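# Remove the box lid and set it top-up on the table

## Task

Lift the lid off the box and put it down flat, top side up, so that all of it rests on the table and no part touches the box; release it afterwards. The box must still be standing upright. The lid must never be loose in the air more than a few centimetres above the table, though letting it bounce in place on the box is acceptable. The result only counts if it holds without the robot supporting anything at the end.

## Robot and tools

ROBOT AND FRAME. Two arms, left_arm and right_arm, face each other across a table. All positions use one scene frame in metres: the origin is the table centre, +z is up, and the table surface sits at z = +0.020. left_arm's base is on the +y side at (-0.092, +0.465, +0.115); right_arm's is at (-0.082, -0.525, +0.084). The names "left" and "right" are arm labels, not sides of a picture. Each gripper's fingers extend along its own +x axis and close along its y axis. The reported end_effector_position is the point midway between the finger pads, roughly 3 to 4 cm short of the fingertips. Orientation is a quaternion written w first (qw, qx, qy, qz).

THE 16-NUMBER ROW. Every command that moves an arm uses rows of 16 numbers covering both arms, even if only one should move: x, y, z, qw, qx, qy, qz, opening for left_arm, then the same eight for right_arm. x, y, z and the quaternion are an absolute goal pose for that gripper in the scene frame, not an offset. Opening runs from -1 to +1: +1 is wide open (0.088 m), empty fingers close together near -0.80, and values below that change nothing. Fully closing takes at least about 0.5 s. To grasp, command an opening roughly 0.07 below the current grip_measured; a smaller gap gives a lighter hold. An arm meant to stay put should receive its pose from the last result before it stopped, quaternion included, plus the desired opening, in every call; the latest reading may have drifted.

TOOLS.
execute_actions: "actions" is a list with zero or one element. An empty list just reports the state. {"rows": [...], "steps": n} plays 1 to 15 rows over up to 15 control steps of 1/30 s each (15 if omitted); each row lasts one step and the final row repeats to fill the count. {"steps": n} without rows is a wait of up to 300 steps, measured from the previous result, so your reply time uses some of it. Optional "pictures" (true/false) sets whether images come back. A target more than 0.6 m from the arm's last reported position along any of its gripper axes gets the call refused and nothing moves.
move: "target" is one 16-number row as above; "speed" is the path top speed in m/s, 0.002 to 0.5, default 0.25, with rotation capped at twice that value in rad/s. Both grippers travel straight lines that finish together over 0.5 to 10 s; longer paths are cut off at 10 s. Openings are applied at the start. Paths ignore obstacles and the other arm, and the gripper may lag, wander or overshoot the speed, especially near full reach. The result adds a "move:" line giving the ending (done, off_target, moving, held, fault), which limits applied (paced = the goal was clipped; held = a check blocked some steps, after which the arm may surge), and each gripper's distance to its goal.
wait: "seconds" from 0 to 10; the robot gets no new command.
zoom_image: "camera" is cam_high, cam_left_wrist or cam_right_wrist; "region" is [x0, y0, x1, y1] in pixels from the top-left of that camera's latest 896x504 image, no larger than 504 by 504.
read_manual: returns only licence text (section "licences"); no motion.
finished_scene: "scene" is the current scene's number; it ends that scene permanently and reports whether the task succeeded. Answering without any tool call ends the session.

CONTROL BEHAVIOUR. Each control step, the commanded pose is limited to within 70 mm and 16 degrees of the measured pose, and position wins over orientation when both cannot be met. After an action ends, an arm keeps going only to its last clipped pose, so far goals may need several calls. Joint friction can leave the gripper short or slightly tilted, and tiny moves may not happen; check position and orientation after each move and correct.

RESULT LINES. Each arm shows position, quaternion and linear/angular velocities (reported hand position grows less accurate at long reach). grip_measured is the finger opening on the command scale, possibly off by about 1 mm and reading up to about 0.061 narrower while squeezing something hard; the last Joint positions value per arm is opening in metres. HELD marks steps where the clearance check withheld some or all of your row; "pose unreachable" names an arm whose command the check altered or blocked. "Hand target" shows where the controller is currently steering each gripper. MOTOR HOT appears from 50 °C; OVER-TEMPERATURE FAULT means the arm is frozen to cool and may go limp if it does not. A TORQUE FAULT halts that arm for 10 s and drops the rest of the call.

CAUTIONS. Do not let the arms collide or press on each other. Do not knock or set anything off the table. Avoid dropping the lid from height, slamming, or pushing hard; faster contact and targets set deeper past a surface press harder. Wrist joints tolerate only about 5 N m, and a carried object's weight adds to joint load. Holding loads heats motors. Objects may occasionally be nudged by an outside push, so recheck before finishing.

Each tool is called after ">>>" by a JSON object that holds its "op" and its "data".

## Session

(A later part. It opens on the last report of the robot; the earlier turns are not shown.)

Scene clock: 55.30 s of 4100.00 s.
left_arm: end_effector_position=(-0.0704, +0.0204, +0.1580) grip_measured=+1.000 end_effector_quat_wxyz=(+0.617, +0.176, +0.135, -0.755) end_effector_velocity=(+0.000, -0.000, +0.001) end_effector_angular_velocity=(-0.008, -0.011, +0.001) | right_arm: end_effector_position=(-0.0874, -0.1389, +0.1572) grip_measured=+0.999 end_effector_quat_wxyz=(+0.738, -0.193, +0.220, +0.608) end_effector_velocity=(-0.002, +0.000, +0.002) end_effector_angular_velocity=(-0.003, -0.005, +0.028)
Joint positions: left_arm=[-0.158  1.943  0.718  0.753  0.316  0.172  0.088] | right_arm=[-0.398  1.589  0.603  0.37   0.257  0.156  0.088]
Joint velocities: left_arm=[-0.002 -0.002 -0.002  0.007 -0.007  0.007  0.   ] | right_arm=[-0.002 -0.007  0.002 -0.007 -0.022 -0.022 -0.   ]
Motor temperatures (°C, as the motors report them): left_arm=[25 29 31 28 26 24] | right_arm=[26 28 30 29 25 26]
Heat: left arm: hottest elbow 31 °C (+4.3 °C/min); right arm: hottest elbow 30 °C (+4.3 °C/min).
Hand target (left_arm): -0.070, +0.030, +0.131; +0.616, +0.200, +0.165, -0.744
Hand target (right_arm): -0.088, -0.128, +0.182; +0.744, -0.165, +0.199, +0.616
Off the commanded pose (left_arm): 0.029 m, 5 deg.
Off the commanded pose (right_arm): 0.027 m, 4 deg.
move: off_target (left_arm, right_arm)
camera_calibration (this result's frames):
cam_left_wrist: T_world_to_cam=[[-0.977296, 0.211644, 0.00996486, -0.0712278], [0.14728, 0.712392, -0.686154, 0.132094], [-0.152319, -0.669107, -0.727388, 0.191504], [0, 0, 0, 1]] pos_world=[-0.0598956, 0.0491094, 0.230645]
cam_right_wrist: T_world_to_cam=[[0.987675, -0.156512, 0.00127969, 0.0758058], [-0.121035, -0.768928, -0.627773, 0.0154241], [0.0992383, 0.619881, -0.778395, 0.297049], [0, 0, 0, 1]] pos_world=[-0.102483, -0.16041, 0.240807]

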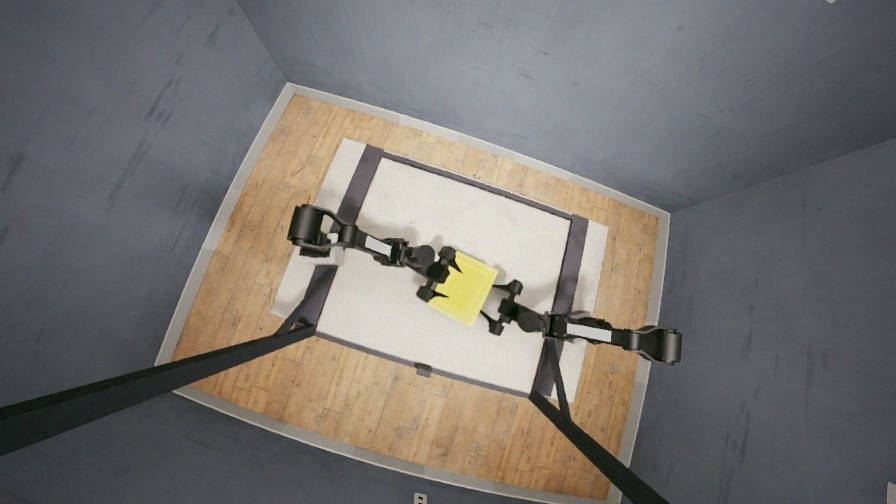

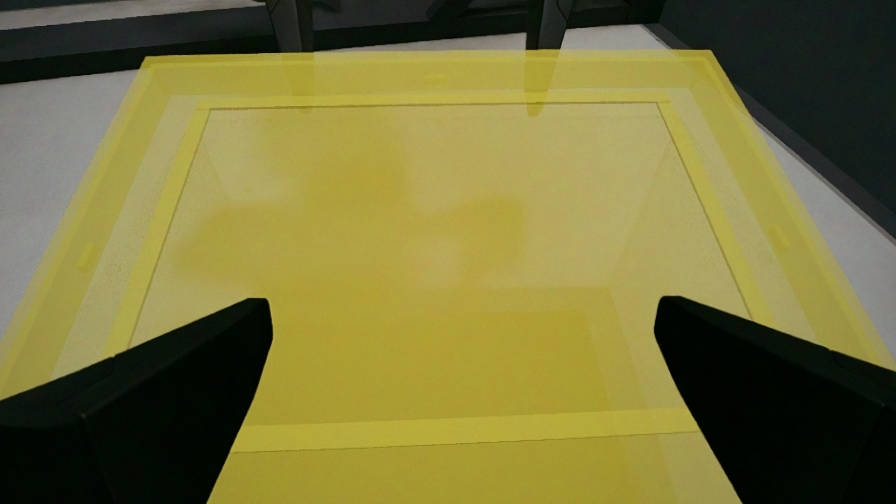

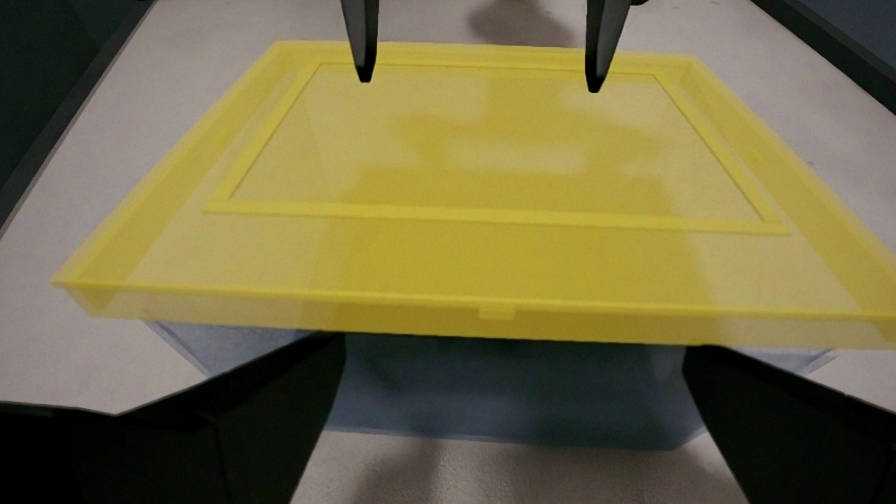

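>>> {"op": "move", "data": {"target": [-0.07,0.028,0.15,0.616,0.199,0.165,-0.744,1,-0.089,-0.14,0.125,0.744,-0.165,0.199,0.616,1], "speed": 0.03}}

>>> {"op": "move", "data": {"target": [-0.058,0.095,0.18,0.616,0.199,0.165,-0.744,1,-0.089,-0.15,0.115,0.697,-0.075,0.276,0.656,1]}}

>>> {"op": "move", "data": {"target": [-0.058,0.09,0.11,0.616,0.199,0.165,-0.744,1,-0.089,-0.15,0.115,0.697,-0.075,0.276,0.656,1]}}

>>> {"op": "move", "data": {"target": [-0.069,0.03,0.11,0.616,0.199,0.165,-0.744,1,-0.083,-0.11,0.115,0.697,-0.075,0.276,0.656,1], "speed": 0.03}}

Scene clock: 62.07 s of 4100.00 s.
left_arm: end_effector_position=(-0.0700, +0.0245, +0.1586) grip_measured=+1.000 end_effector_quat_wxyz=(+0.617, +0.189, +0.154, -0.749) end_effector_velocity=(-0.005, +0.003, -0.002) end_effector_angular_velocity=(+0.018, +0.013, -0.010) | right_arm: end_effector_position=(-0.0876, -0.1387, +0.1387) grip_measured=+0.999 end_effector_quat_wxyz=(+0.749, -0.151, +0.189, +0.617) end_effector_velocity=(+0.000, -0.003, -0.005) end_effector_angular_velocity=(+0.001, -0.003, +0.007)
Joint positions: left_arm=[-0.161  1.907  0.725  0.664  0.302  0.172  0.088] | right_arm=[-0.391  1.702  0.498  0.695  0.274  0.156  0.088]
Joint velocities: left_arm=[-0.007 -0.007 -0.002 -0.022  0.007 -0.007  0.   ] | right_arm=[-0.002  0.012 -0.022  0.037 -0.007 -0.007 -0.   ]
Motor temperatures (°C, as the motors report them): left_arm=[25 28 31 28 27 24] | right_arm=[26 28 31 29 25 26]
Heat: left arm: hottest elbow 31 °C (+3.0 °C/min); right arm: hottest elbow 31 °C (+5.1 °C/min).
Hand target (left_arm): -0.070, +0.028, +0.150; +0.616, +0.199, +0.165, -0.744
Hand target (right_arm): -0.089, -0.141, +0.126; +0.744, -0.165, +0.199, +0.616
Off the commanded pose (left_arm): 0.009 m, 2 deg.
Off the commanded pose (right_arm): 0.014 m, 2 deg.
After step 90, 2.20 s passed at rest.
move: off_target (left_arm, right_arm)
camera_calibration (this result's frames):
cam_left_wrist: T_world_to_cam=[[-0.979452, 0.200715, 0.0196952, -0.0730884], [0.139526, 0.744882, -0.652445, 0.122869], [-0.145626, -0.63629, -0.75758, 0.199229], [0, 0, 0, 1]] pos_world=[-0.0597171, 0.049914, 0.232537]
cam_right_wrist: T_world_to_cam=[[0.986469, -0.162794, -0.0193936, 0.0779645], [-0.128781, -0.696237, -0.706166, 0.0241915], [0.101457, 0.699108, -0.707781, 0.283961], [0, 0, 0, 1]] pos_world=[-0.102604, -0.168984, 0.219577]

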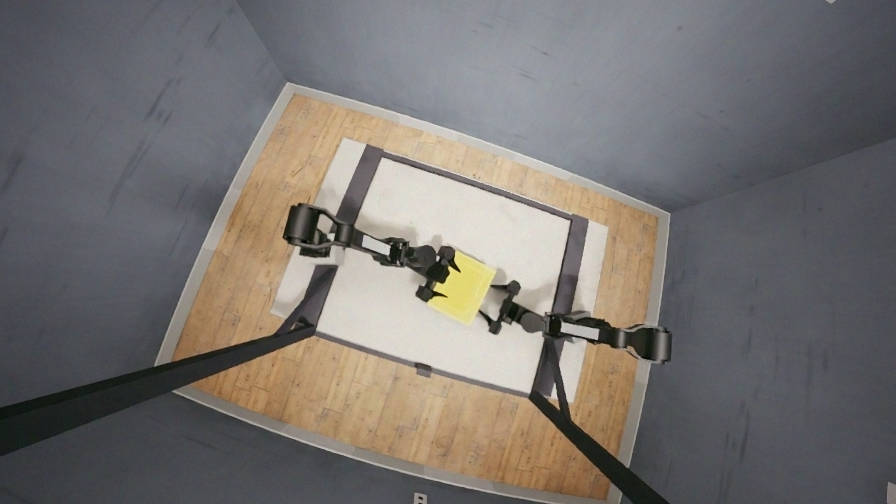

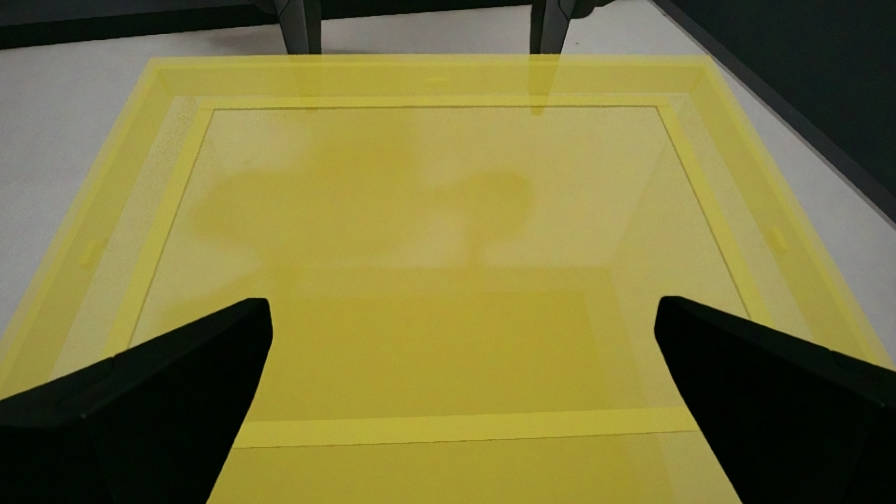

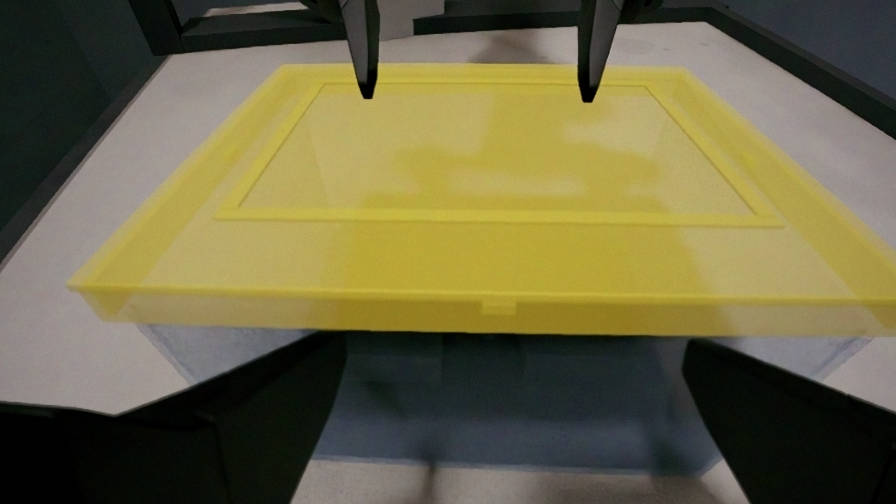

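Scene clock: 63.23 s of 4100.00 s.
left_arm: end_effector_position=(-0.0577, +0.0909, +0.1815) grip_measured=+1.000 end_effector_quat_wxyz=(+0.617, +0.197, +0.164, -0.744) end_effector_velocity=(-0.001, +0.004, -0.000) end_effector_angular_velocity=(+0.012, +0.013, -0.000) | right_arm: end_effector_position=(-0.0898, -0.1486, +0.1187) grip_measured=+0.999 end_effector_quat_wxyz=(+0.699, -0.075, +0.272, +0.658) end_effector_velocity=(-0.000, -0.002, -0.002) end_effector_angular_velocity=(-0.002, -0.003, +0.007)
Joint positions: left_arm=[-0.078  1.608  0.515  0.535  0.364  0.217  0.088] | right_arm=[-0.488  1.758  0.423  0.837  0.007  0.296  0.088]
Joint velocities: left_arm=[ 0.002 -0.017 -0.007 -0.022  0.007 -0.007  0.   ] | right_arm=[-0.002  0.002 -0.007  0.007 -0.007 -0.007  0.   ]
Motor temperatures (°C, as the motors report them): left_arm=[25 28 31 28 27 24] | right_arm=[26 28 31 30 25 26]
Heat: left arm: hottest elbow 31 °C (+3.0 °C/min); right arm: hottest elbow 31 °C (+5.1 °C/min).
Hand target (left_arm): -0.058, +0.095, +0.180; +0.616, +0.199, +0.165, -0.744
Hand target (right_arm): -0.089, -0.150, +0.115; +0.698, -0.075, +0.277, +0.657
Off the commanded pose (left_arm): 0.004 m, 0 deg.
Off the commanded pose (right_arm): 0.004 m, 1 deg.
move: done
camera_calibration (this result's frames):
cam_left_wrist: T_world_to_cam=[[-0.980968, 0.192456, 0.0257246, -0.0752672], [0.133047, 0.762746, -0.632864, 0.0810366], [-0.14142, -0.617397, -0.773835, 0.262045], [0, 0, 0, 1]] pos_world=[-0.0475581, 0.114461, 0.256001]
cam_right_wrist: T_world_to_cam=[[0.959241, -0.0928049, -0.266917, 0.115379], [-0.253303, -0.70111, -0.666545, -0.0137583], [-0.12528, 0.706988, -0.696041, 0.256309], [0, 0, 0, 1]] pos_world=[-0.082051, -0.180146, 0.200028]

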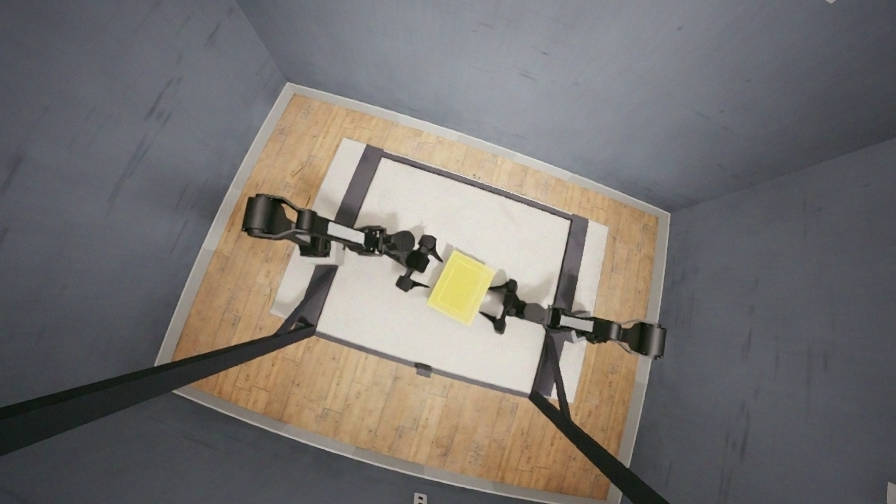

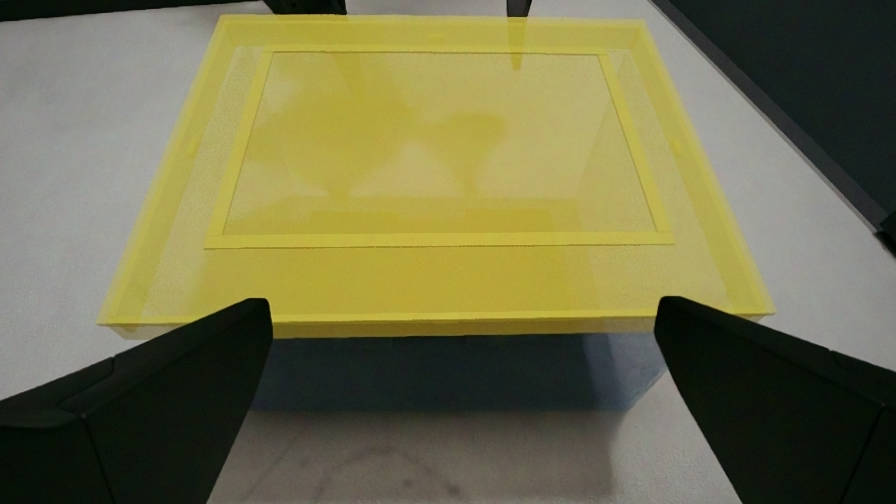

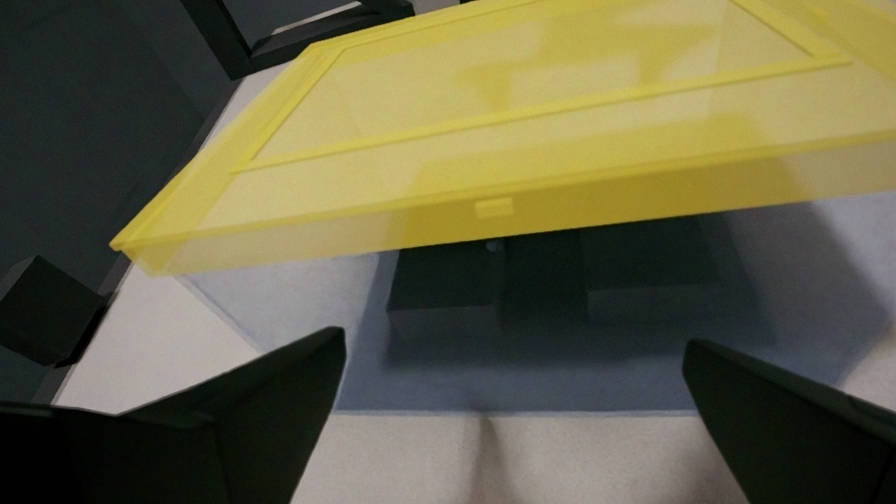

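Scene clock: 64.23 s of 4100.00 s.
left_arm: end_effector_position=(-0.0570, +0.0878, +0.1159) grip_measured=+1.000 end_effector_quat_wxyz=(+0.618, +0.195, +0.160, -0.745) end_effector_velocity=(-0.000, +0.001, -0.008) end_effector_angular_velocity=(+0.016, -0.006, +0.000) | right_arm: end_effector_position=(-0.0894, -0.1485, +0.1178) grip_measured=+0.999 end_effector_quat_wxyz=(+0.699, -0.075, +0.272, +0.657) end_effector_velocity=(-0.002, -0.001, -0.001) end_effector_angular_velocity=(-0.008, +0.030, +0.006)
Joint positions: left_arm=[-0.078  1.947  0.462  0.934  0.364  0.219  0.088] | right_arm=[-0.489  1.762  0.423  0.84   0.006  0.296  0.088]
Joint velocities: left_arm=[-0.002  0.027  0.002  0.007 -0.007  0.007  0.   ] | right_arm=[-0.002 -0.002 -0.002 -0.007 -0.022  0.022 -0.   ]
Motor temperatures (°C, as the motors report them): left_arm=[25 28 31 28 27 24] | right_arm=[26 28 30 30 25 26]
Heat: left arm: hottest elbow 31 °C (+3.0 °C/min); right arm: hottest elbow 30 °C (+4.1 °C/min).
Hand target (left_arm): -0.058, +0.091, +0.111; +0.616, +0.199, +0.165, -0.744
Hand target (right_arm): -0.089, -0.150, +0.115; +0.698, -0.075, +0.276, +0.656
Off the commanded pose (left_arm): 0.006 m, 1 deg.
Off the commanded pose (right_arm): 0.003 m, 0 deg.
move: done
camera_calibration (this result's frames):
cam_left_wrist: T_world_to_cam=[[-0.980843, 0.193764, 0.0200766, -0.0717301], [0.13645, 0.756934, -0.639087, 0.043196], [-0.139029, -0.624105, -0.768872, 0.209681], [0, 0, 0, 1]] pos_world=[-0.0470983, 0.112065, 0.190264]
cam_right_wrist: T_world_to_cam=[[0.95905, -0.0935115, -0.267354, 0.114708], [-0.254022, -0.701494, -0.665867, -0.0143641], [-0.125281, 0.706514, -0.696522, 0.255709], [0, 0, 0, 1]] pos_world=[-0.0816237, -0.180012, 0.19921]

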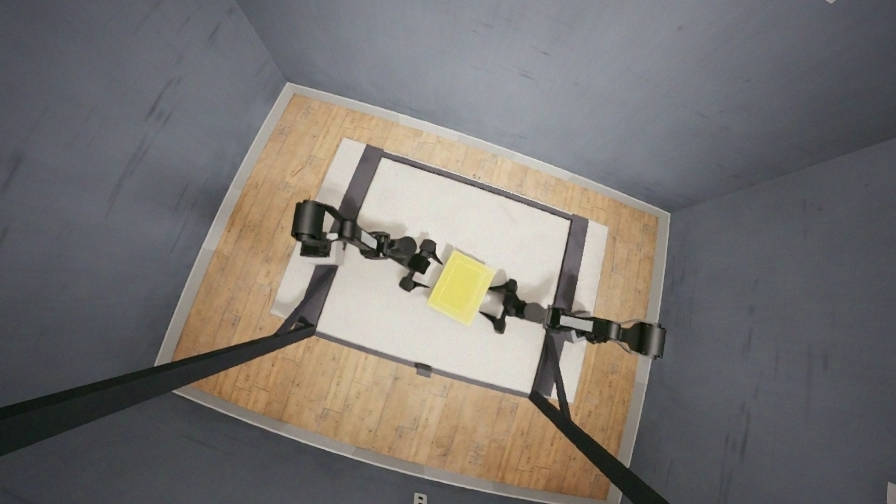

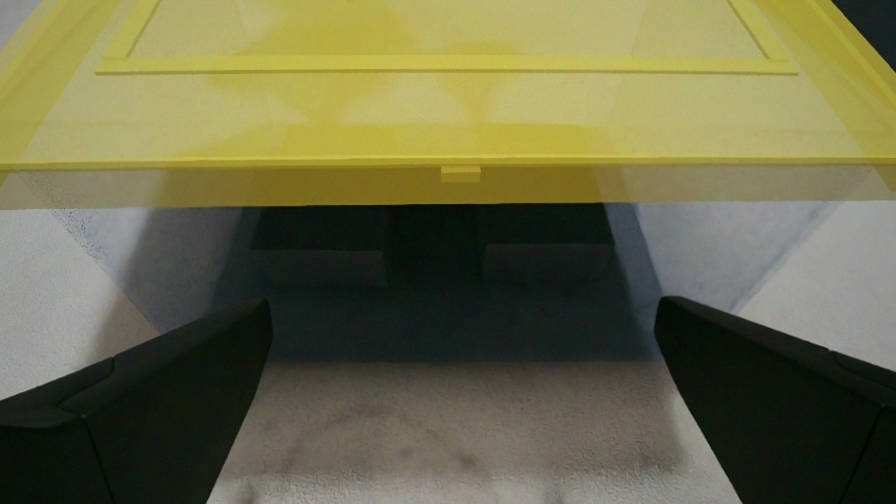

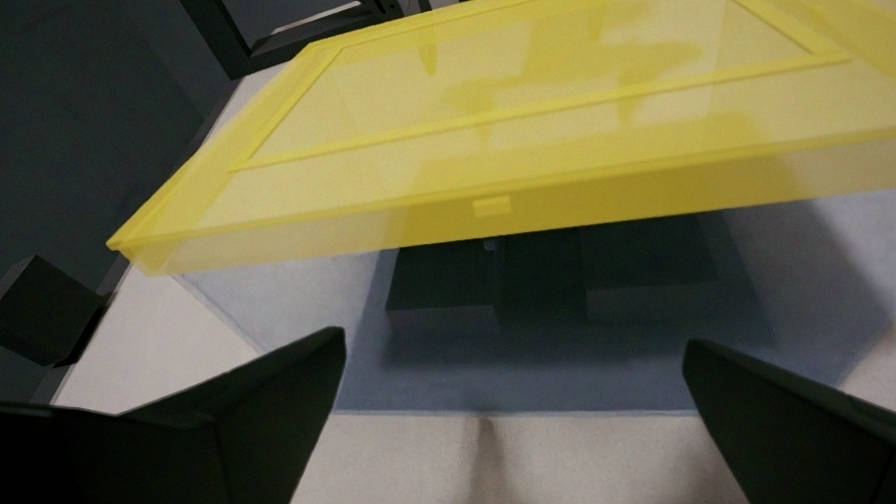

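Scene clock: 66.47 s of 4100.00 s.
left_arm: end_effector_position=(-0.0612, +0.0606, +0.1032) grip_measured=+1.000 end_effector_quat_wxyz=(+0.617, +0.208, +0.188, -0.735) end_effector_velocity=(-0.002, -0.001, -0.003) end_effector_angular_velocity=(+0.017, +0.013, -0.005) | right_arm: end_effector_position=(-0.0856, -0.1334, +0.1079) grip_measured=+0.999 end_effector_quat_wxyz=(+0.699, -0.089, +0.287, +0.649) end_effector_velocity=(-0.002, -0.001, -0.001) end_effector_angular_velocity=(-0.007, -0.003, +0.013)
Joint positions: left_arm=[-0.122  2.019  0.594  0.825  0.311  0.182  0.088] | right_arm=[-0.502  1.824  0.503  0.778  0.001  0.295  0.088]
Joint velocities: left_arm=[-0.002  0.007  0.012 -0.022  0.007 -0.007  0.   ] | right_arm=[ 0.002 -0.002 -0.002 -0.007 -0.007 -0.007 -0.   ]
Motor temperatures (°C, as the motors report them): left_arm=[25 28 31 28 27 24] | right_arm=[26 28 31 30 25 26]
Heat: left arm: hottest elbow 31 °C (+3.0 °C/min); right arm: hottest elbow 31 °C (+5.0 °C/min).
Hand target (left_arm): -0.070, +0.033, +0.111; +0.616, +0.198, +0.165, -0.744
Hand target (right_arm): -0.083, -0.112, +0.116; +0.698, -0.075, +0.276, +0.657
Off the commanded pose (left_arm): 0.032 m, 3 deg.
Off the commanded pose (right_arm): 0.025 m, 2 deg.
move: off_target (left_arm, right_arm)
camera_calibration (this result's frames):
cam_left_wrist: T_world_to_cam=[[-0.983863, 0.173236, 0.0447485, -0.0717883], [0.113337, 0.796939, -0.593332, 0.0477333], [-0.138448, -0.578686, -0.803713, 0.183226], [0, 0, 0, 1]] pos_world=[-0.0506724, 0.0804262, 0.178796]
cam_right_wrist: T_world_to_cam=[[0.958136, -0.112161, -0.26343, 0.106853], [-0.259594, -0.728425, -0.63404, -0.0168407], [-0.120774, 0.675882, -0.727047, 0.238182], [0, 0, 0, 1]] pos_world=[-0.0779855, -0.161265, 0.19064]

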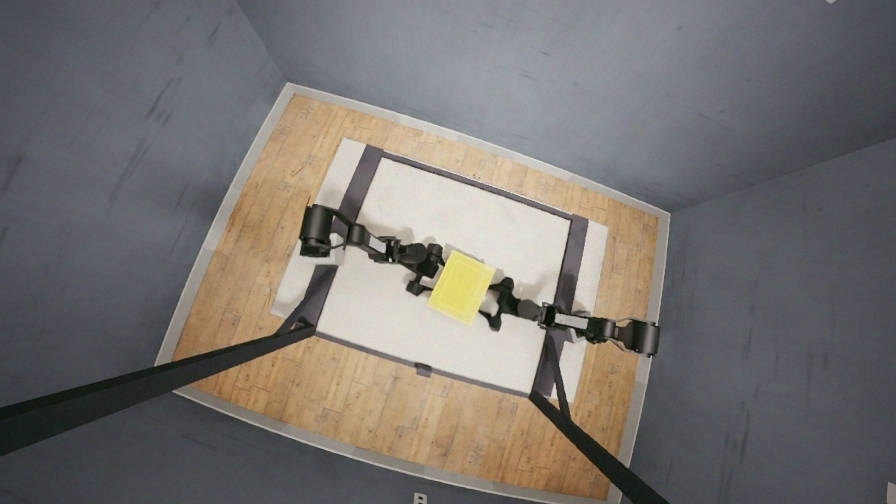

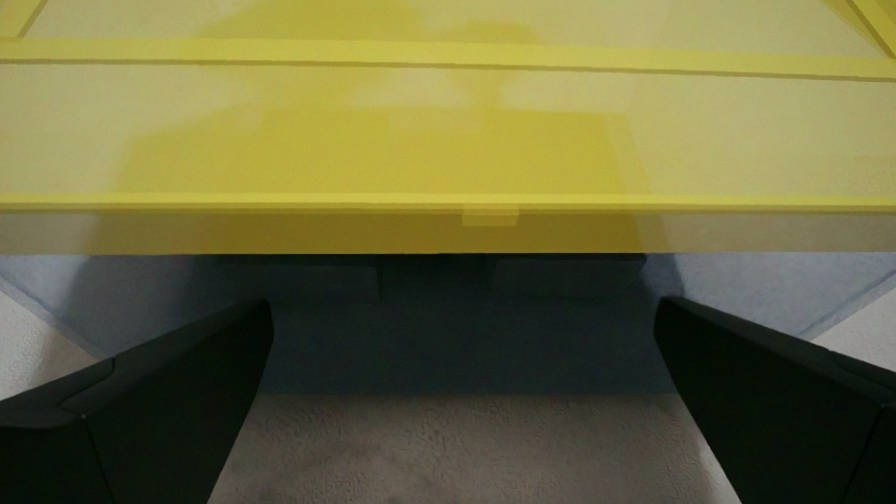

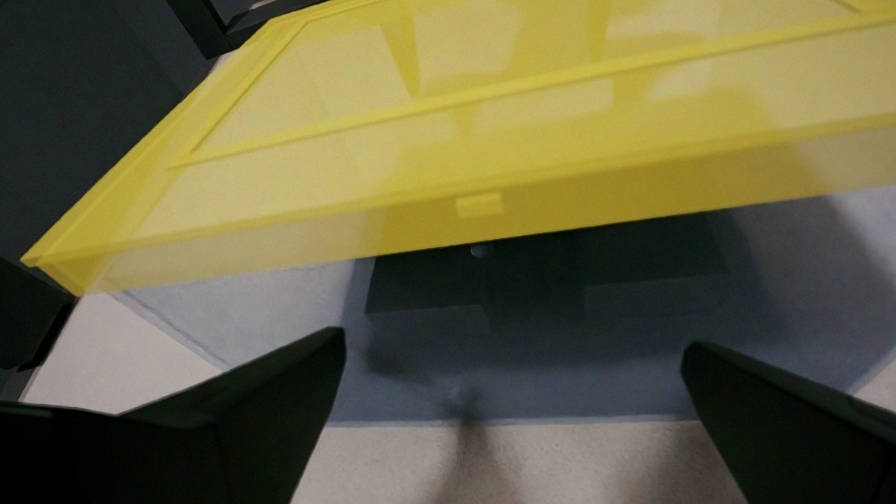

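>>> {"op": "move", "data": {"target": [-0.069,0.03,0.11,0.616,0.199,0.165,-0.744,1,-0.078,-0.11,0.132,0.624,0.088,0.4,0.665,1], "speed": 0.05}}

Scene clock: 72.30 s of 4100.00 s.
left_arm: end_effector_position=(-0.0631, +0.0542, +0.1032) grip_measured=+1.000 end_effector_quat_wxyz=(+0.614, +0.207, +0.186, -0.738) end_effector_velocity=(-0.002, +0.000, -0.001) end_effector_angular_velocity=(+0.008, +0.011, -0.005) | right_arm: end_effector_position=(-0.0898, -0.1367, +0.1035) grip_measured=+0.999 end_effector_quat_wxyz=(+0.611, +0.047, +0.439, +0.657) end_effector_velocity=(-0.002, -0.002, -0.002) end_effector_angular_velocity=(-0.009, +0.006, +0.020)
Joint positions: left_arm=[-0.129  2.034  0.618  0.82   0.315  0.182  0.088] | right_arm=[-0.625  1.881  0.495  0.855 -0.35   0.606  0.088]
Joint velocities: left_arm=[-0.002  0.002  0.002 -0.007  0.007 -0.007  0.   ] | right_arm=[-0.002  0.002 -0.002 -0.007 -0.022 -0.007  0.   ]
Motor temperatures (°C, as the motors report them): left_arm=[25 28 33 29 27 25] | right_arm=[26 28 32 31 25 26]
Heat: left arm: hottest elbow 33 °C (+4.0 °C/min); right arm: hottest elbow 32 °C (+6.1 °C/min).
Hand target (left_arm): -0.070, +0.032, +0.111; +0.616, +0.199, +0.165, -0.744
Hand target (right_arm): -0.078, -0.113, +0.133; +0.624, +0.088, +0.401, +0.666
Off the commanded pose (left_arm): 0.026 m, 3 deg.
Off the commanded pose (right_arm): 0.041 m, 7 deg.
move: off_target (left_arm, right_arm)
camera_calibration (this result's frames):
cam_left_wrist: T_world_to_cam=[[-0.982158, 0.182618, 0.0449114, -0.0730538], [0.120126, 0.792959, -0.597315, 0.054067], [-0.144693, -0.581263, -0.800748, 0.178716], [0, 0, 0, 1]] pos_world=[-0.0523862, 0.0743489, 0.178682]
cam_right_wrist: T_world_to_cam=[[0.754302, -0.102789, -0.648432, 0.132201], [-0.48919, -0.746706, -0.450693, -0.0652635], [-0.437862, 0.657164, -0.613525, 0.193954], [0, 0, 0, 1]] pos_world=[-0.0467205, -0.162604, 0.175305]

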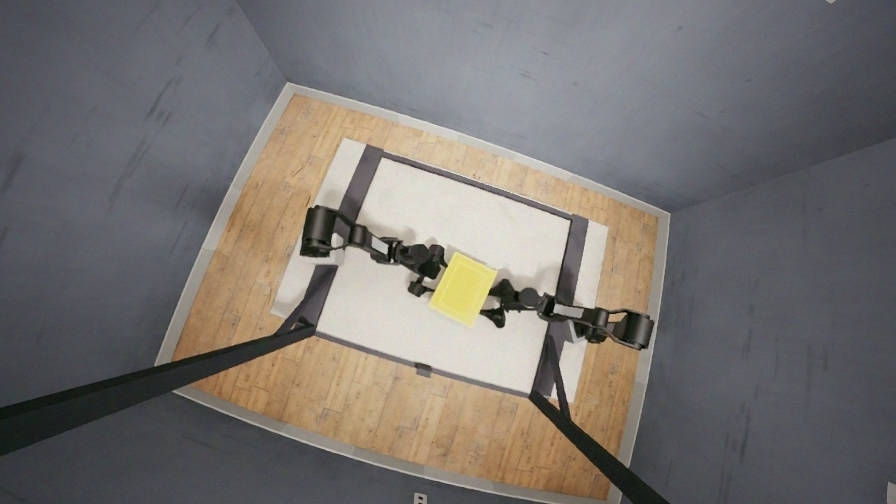

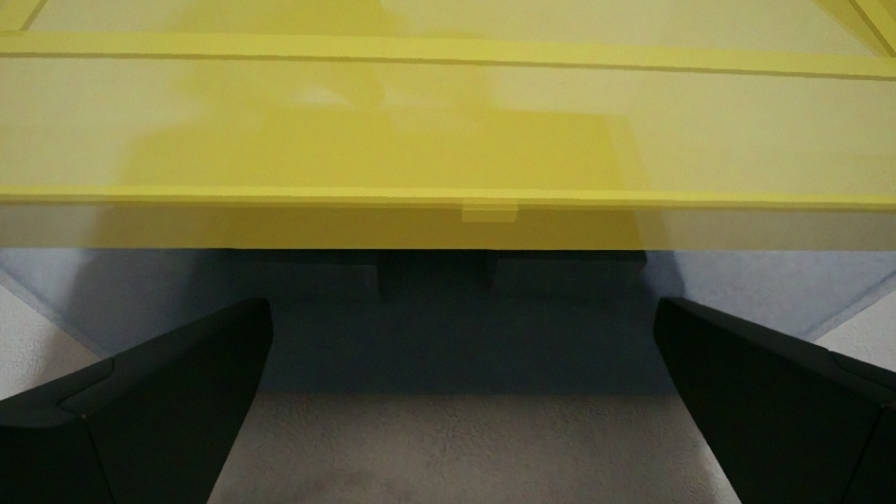

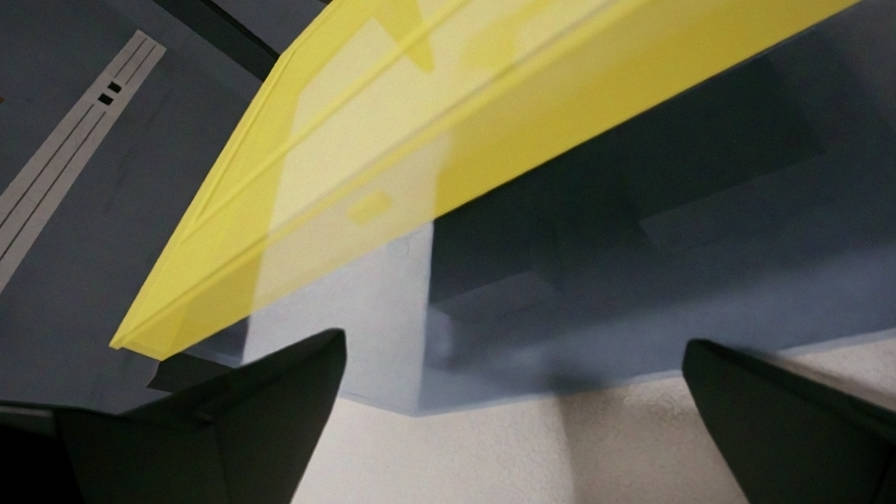

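>>> {"op": "move", "data": {"target": [-0.066,0.045,0.11,0.616,0.199,0.165,-0.744,1,-0.089,-0.155,0.124,0.688,-0.078,0.275,0.665,1], "speed": 0.1}}

>>> {"op": "move", "data": {"target": [-0.069,0.025,0.11,0.616,0.199,0.165,-0.744,1,-0.083,-0.11,0.132,0.688,-0.078,0.275,0.665,1], "speed": 0.03}}

Scene clock: 76.60 s of 4100.00 s.
left_arm: end_effector_position=(-0.0639, +0.0532, +0.1050) grip_measured=+1.000 end_effector_quat_wxyz=(+0.615, +0.202, +0.179, -0.741) end_effector_velocity=(+0.004, +0.001, -0.000) end_effector_angular_velocity=(+0.001, -0.006, +0.025) | right_arm: end_effector_position=(-0.0886, -0.1531, +0.1226) grip_measured=+0.999 end_effector_quat_wxyz=(+0.688, -0.076, +0.278, +0.666) end_effector_velocity=(+0.000, -0.003, -0.001) end_effector_angular_velocity=(-0.007, -0.010, -0.000)
Joint positions: left_arm=[-0.13   2.038  0.614  0.844  0.317  0.182  0.088] | right_arm=[-0.51   1.718  0.413  0.799 -0.041  0.287  0.088]
Joint velocities: left_arm=[ 0.002 -0.002 -0.007  0.007 -0.022 -0.007  0.   ] | right_arm=[ 0.002 -0.007 -0.007 -0.007  0.007 -0.007  0.   ]
Motor temperatures (°C, as the motors report them): left_arm=[25 28 33 30 27 25] | right_arm=[26 28 32 32 25 26]
Heat: left arm: hottest elbow 33 °C (+4.0 °C/min); right arm: hottest elbow 32 °C (+5.0 °C/min).
Hand target (left_arm): -0.066, +0.045, +0.110; +0.616, +0.199, +0.165, -0.744
Hand target (right_arm): -0.089, -0.155, +0.124; +0.689, -0.078, +0.275, +0.666
Off the commanded pose (left_arm): 0.010 m, 2 deg.
Off the commanded pose (right_arm): 0.002 m, 0 deg.
move: off_target (left_arm)
camera_calibration (this result's frames):
cam_left_wrist: T_world_to_cam=[[-0.981598, 0.186683, 0.0401745, -0.0733895], [0.123884, 0.782665, -0.609991, 0.0581465], [-0.145318, -0.593789, -0.79139, 0.179047], [0, 0, 0, 1]] pos_world=[-0.0532237, 0.0745075, 0.180113]
cam_right_wrist: T_world_to_cam=[[0.957186, -0.0713723, -0.280538, 0.11966], [-0.245796, -0.712298, -0.657431, -0.0161018], [-0.152904, 0.698239, -0.699345, 0.259019], [0, 0, 0, 1]] pos_world=[-0.0788899, -0.183786, 0.204127]

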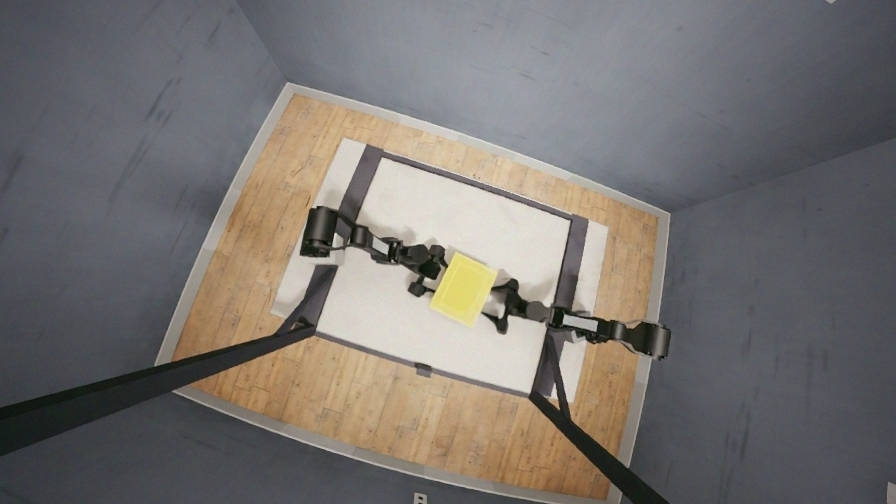

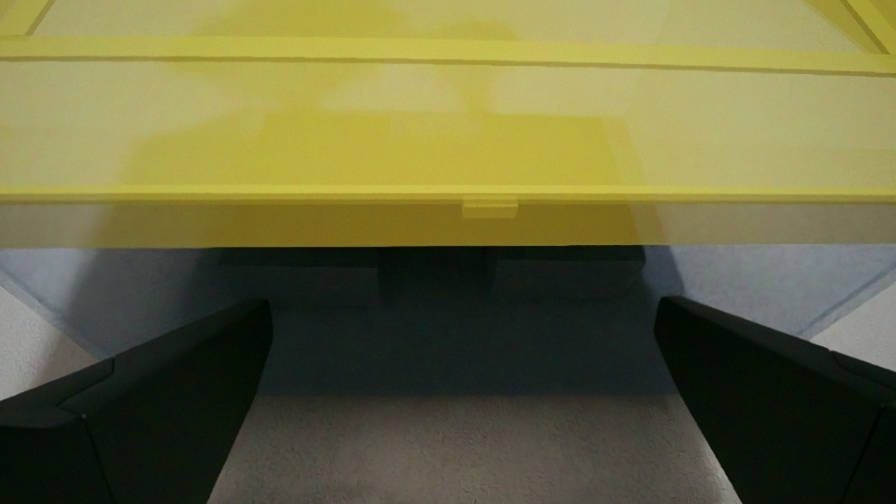

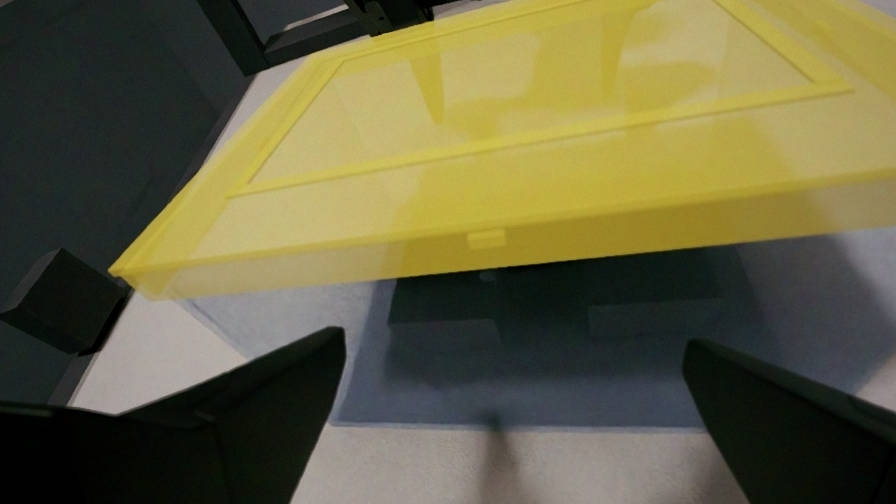

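Scene clock: 78.43 s of 4100.00 s.
left_arm: end_effector_position=(-0.0644, +0.0517, +0.1029) grip_measured=+1.000 end_effector_quat_wxyz=(+0.615, +0.207, +0.188, -0.737) end_effector_velocity=(+0.001, +0.005, -0.005) end_effector_angular_velocity=(+0.027, -0.014, +0.012) | right_arm: end_effector_position=(-0.0870, -0.1416, +0.1149) grip_measured=+0.999 end_effector_quat_wxyz=(+0.687, -0.102, +0.301, +0.654) end_effector_velocity=(-0.000, -0.002, -0.002) end_effector_angular_velocity=(-0.017, +0.010, -0.000)
Joint positions: left_arm=[-0.136  2.038  0.629  0.81   0.307  0.176  0.088] | right_arm=[-0.513  1.747  0.498  0.67  -0.037  0.283  0.088]
Joint velocities: left_arm=[-0.002 -0.002 -0.007 -0.022 -0.022  0.007  0.   ] | right_arm=[-0.002 -0.002  0.002 -0.022 -0.007  0.007 -0.   ]
Motor temperatures (°C, as the motors report them): left_arm=[25 28 33 30 27 25] | right_arm=[26 28 32 33 25 26]
Heat: left arm: hottest elbow 33 °C (+4.0 °C/min); right arm: hottest wrist pitch 33 °C (+6.1 °C/min).
Hand target (left_arm): -0.070, +0.028, +0.111; +0.616, +0.198, +0.165, -0.744
Hand target (right_arm): -0.083, -0.114, +0.133; +0.689, -0.079, +0.275, +0.666
Off the commanded pose (left_arm): 0.028 m, 3 deg.
Off the commanded pose (right_arm): 0.036 m, 4 deg.
move: off_target (left_arm, right_arm)
camera_calibration (this result's frames):
cam_left_wrist: T_world_to_cam=[[-0.982635, 0.179665, 0.046349, -0.073806], [0.117449, 0.79566, -0.594248, 0.0554145], [-0.143643, -0.578486, -0.802945, 0.176918], [0, 0, 0, 1]] pos_world=[-0.0536197, 0.0715135, 0.178406]
cam_right_wrist: T_world_to_cam=[[0.958388, -0.0949793, -0.269206, 0.112258], [-0.245087, -0.757295, -0.60534, -0.0248942], [-0.146374, 0.64613, -0.74906, 0.24477], [0, 0, 0, 1]] pos_world=[-0.0778601, -0.166343, 0.198498]

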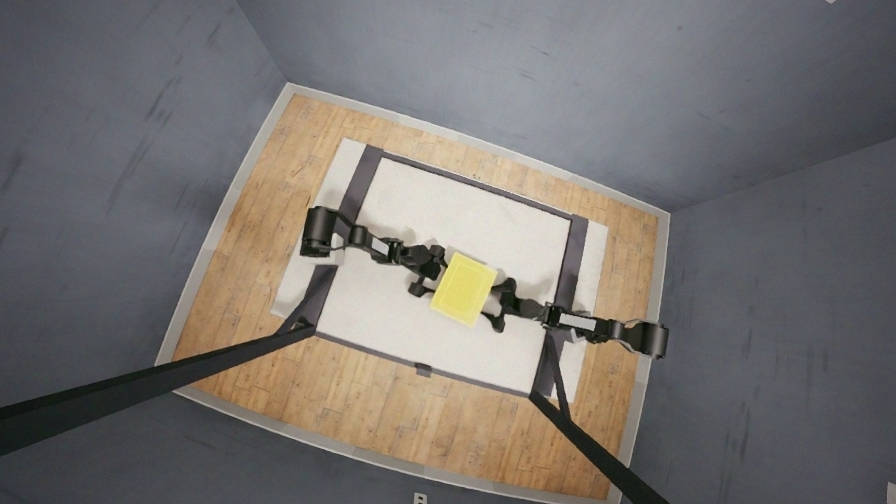

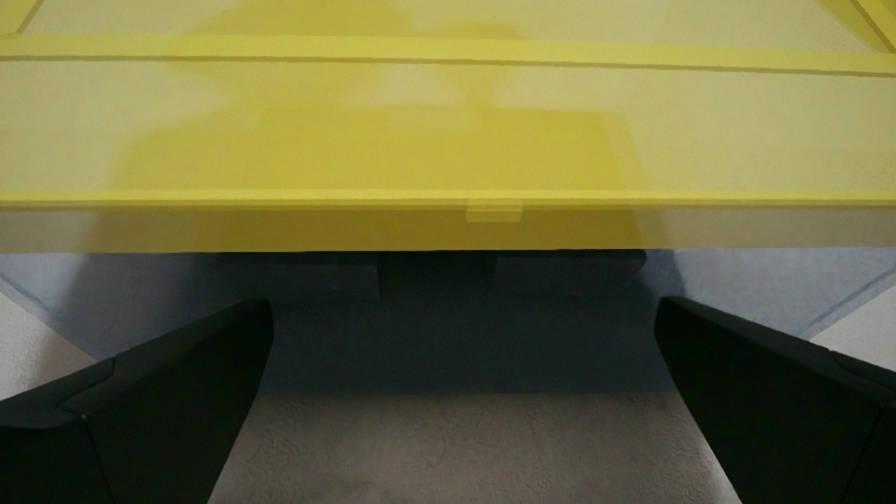

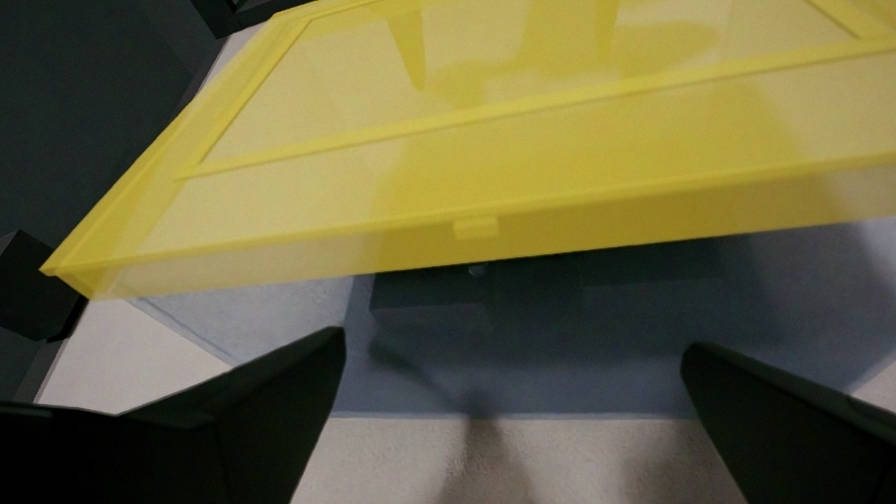

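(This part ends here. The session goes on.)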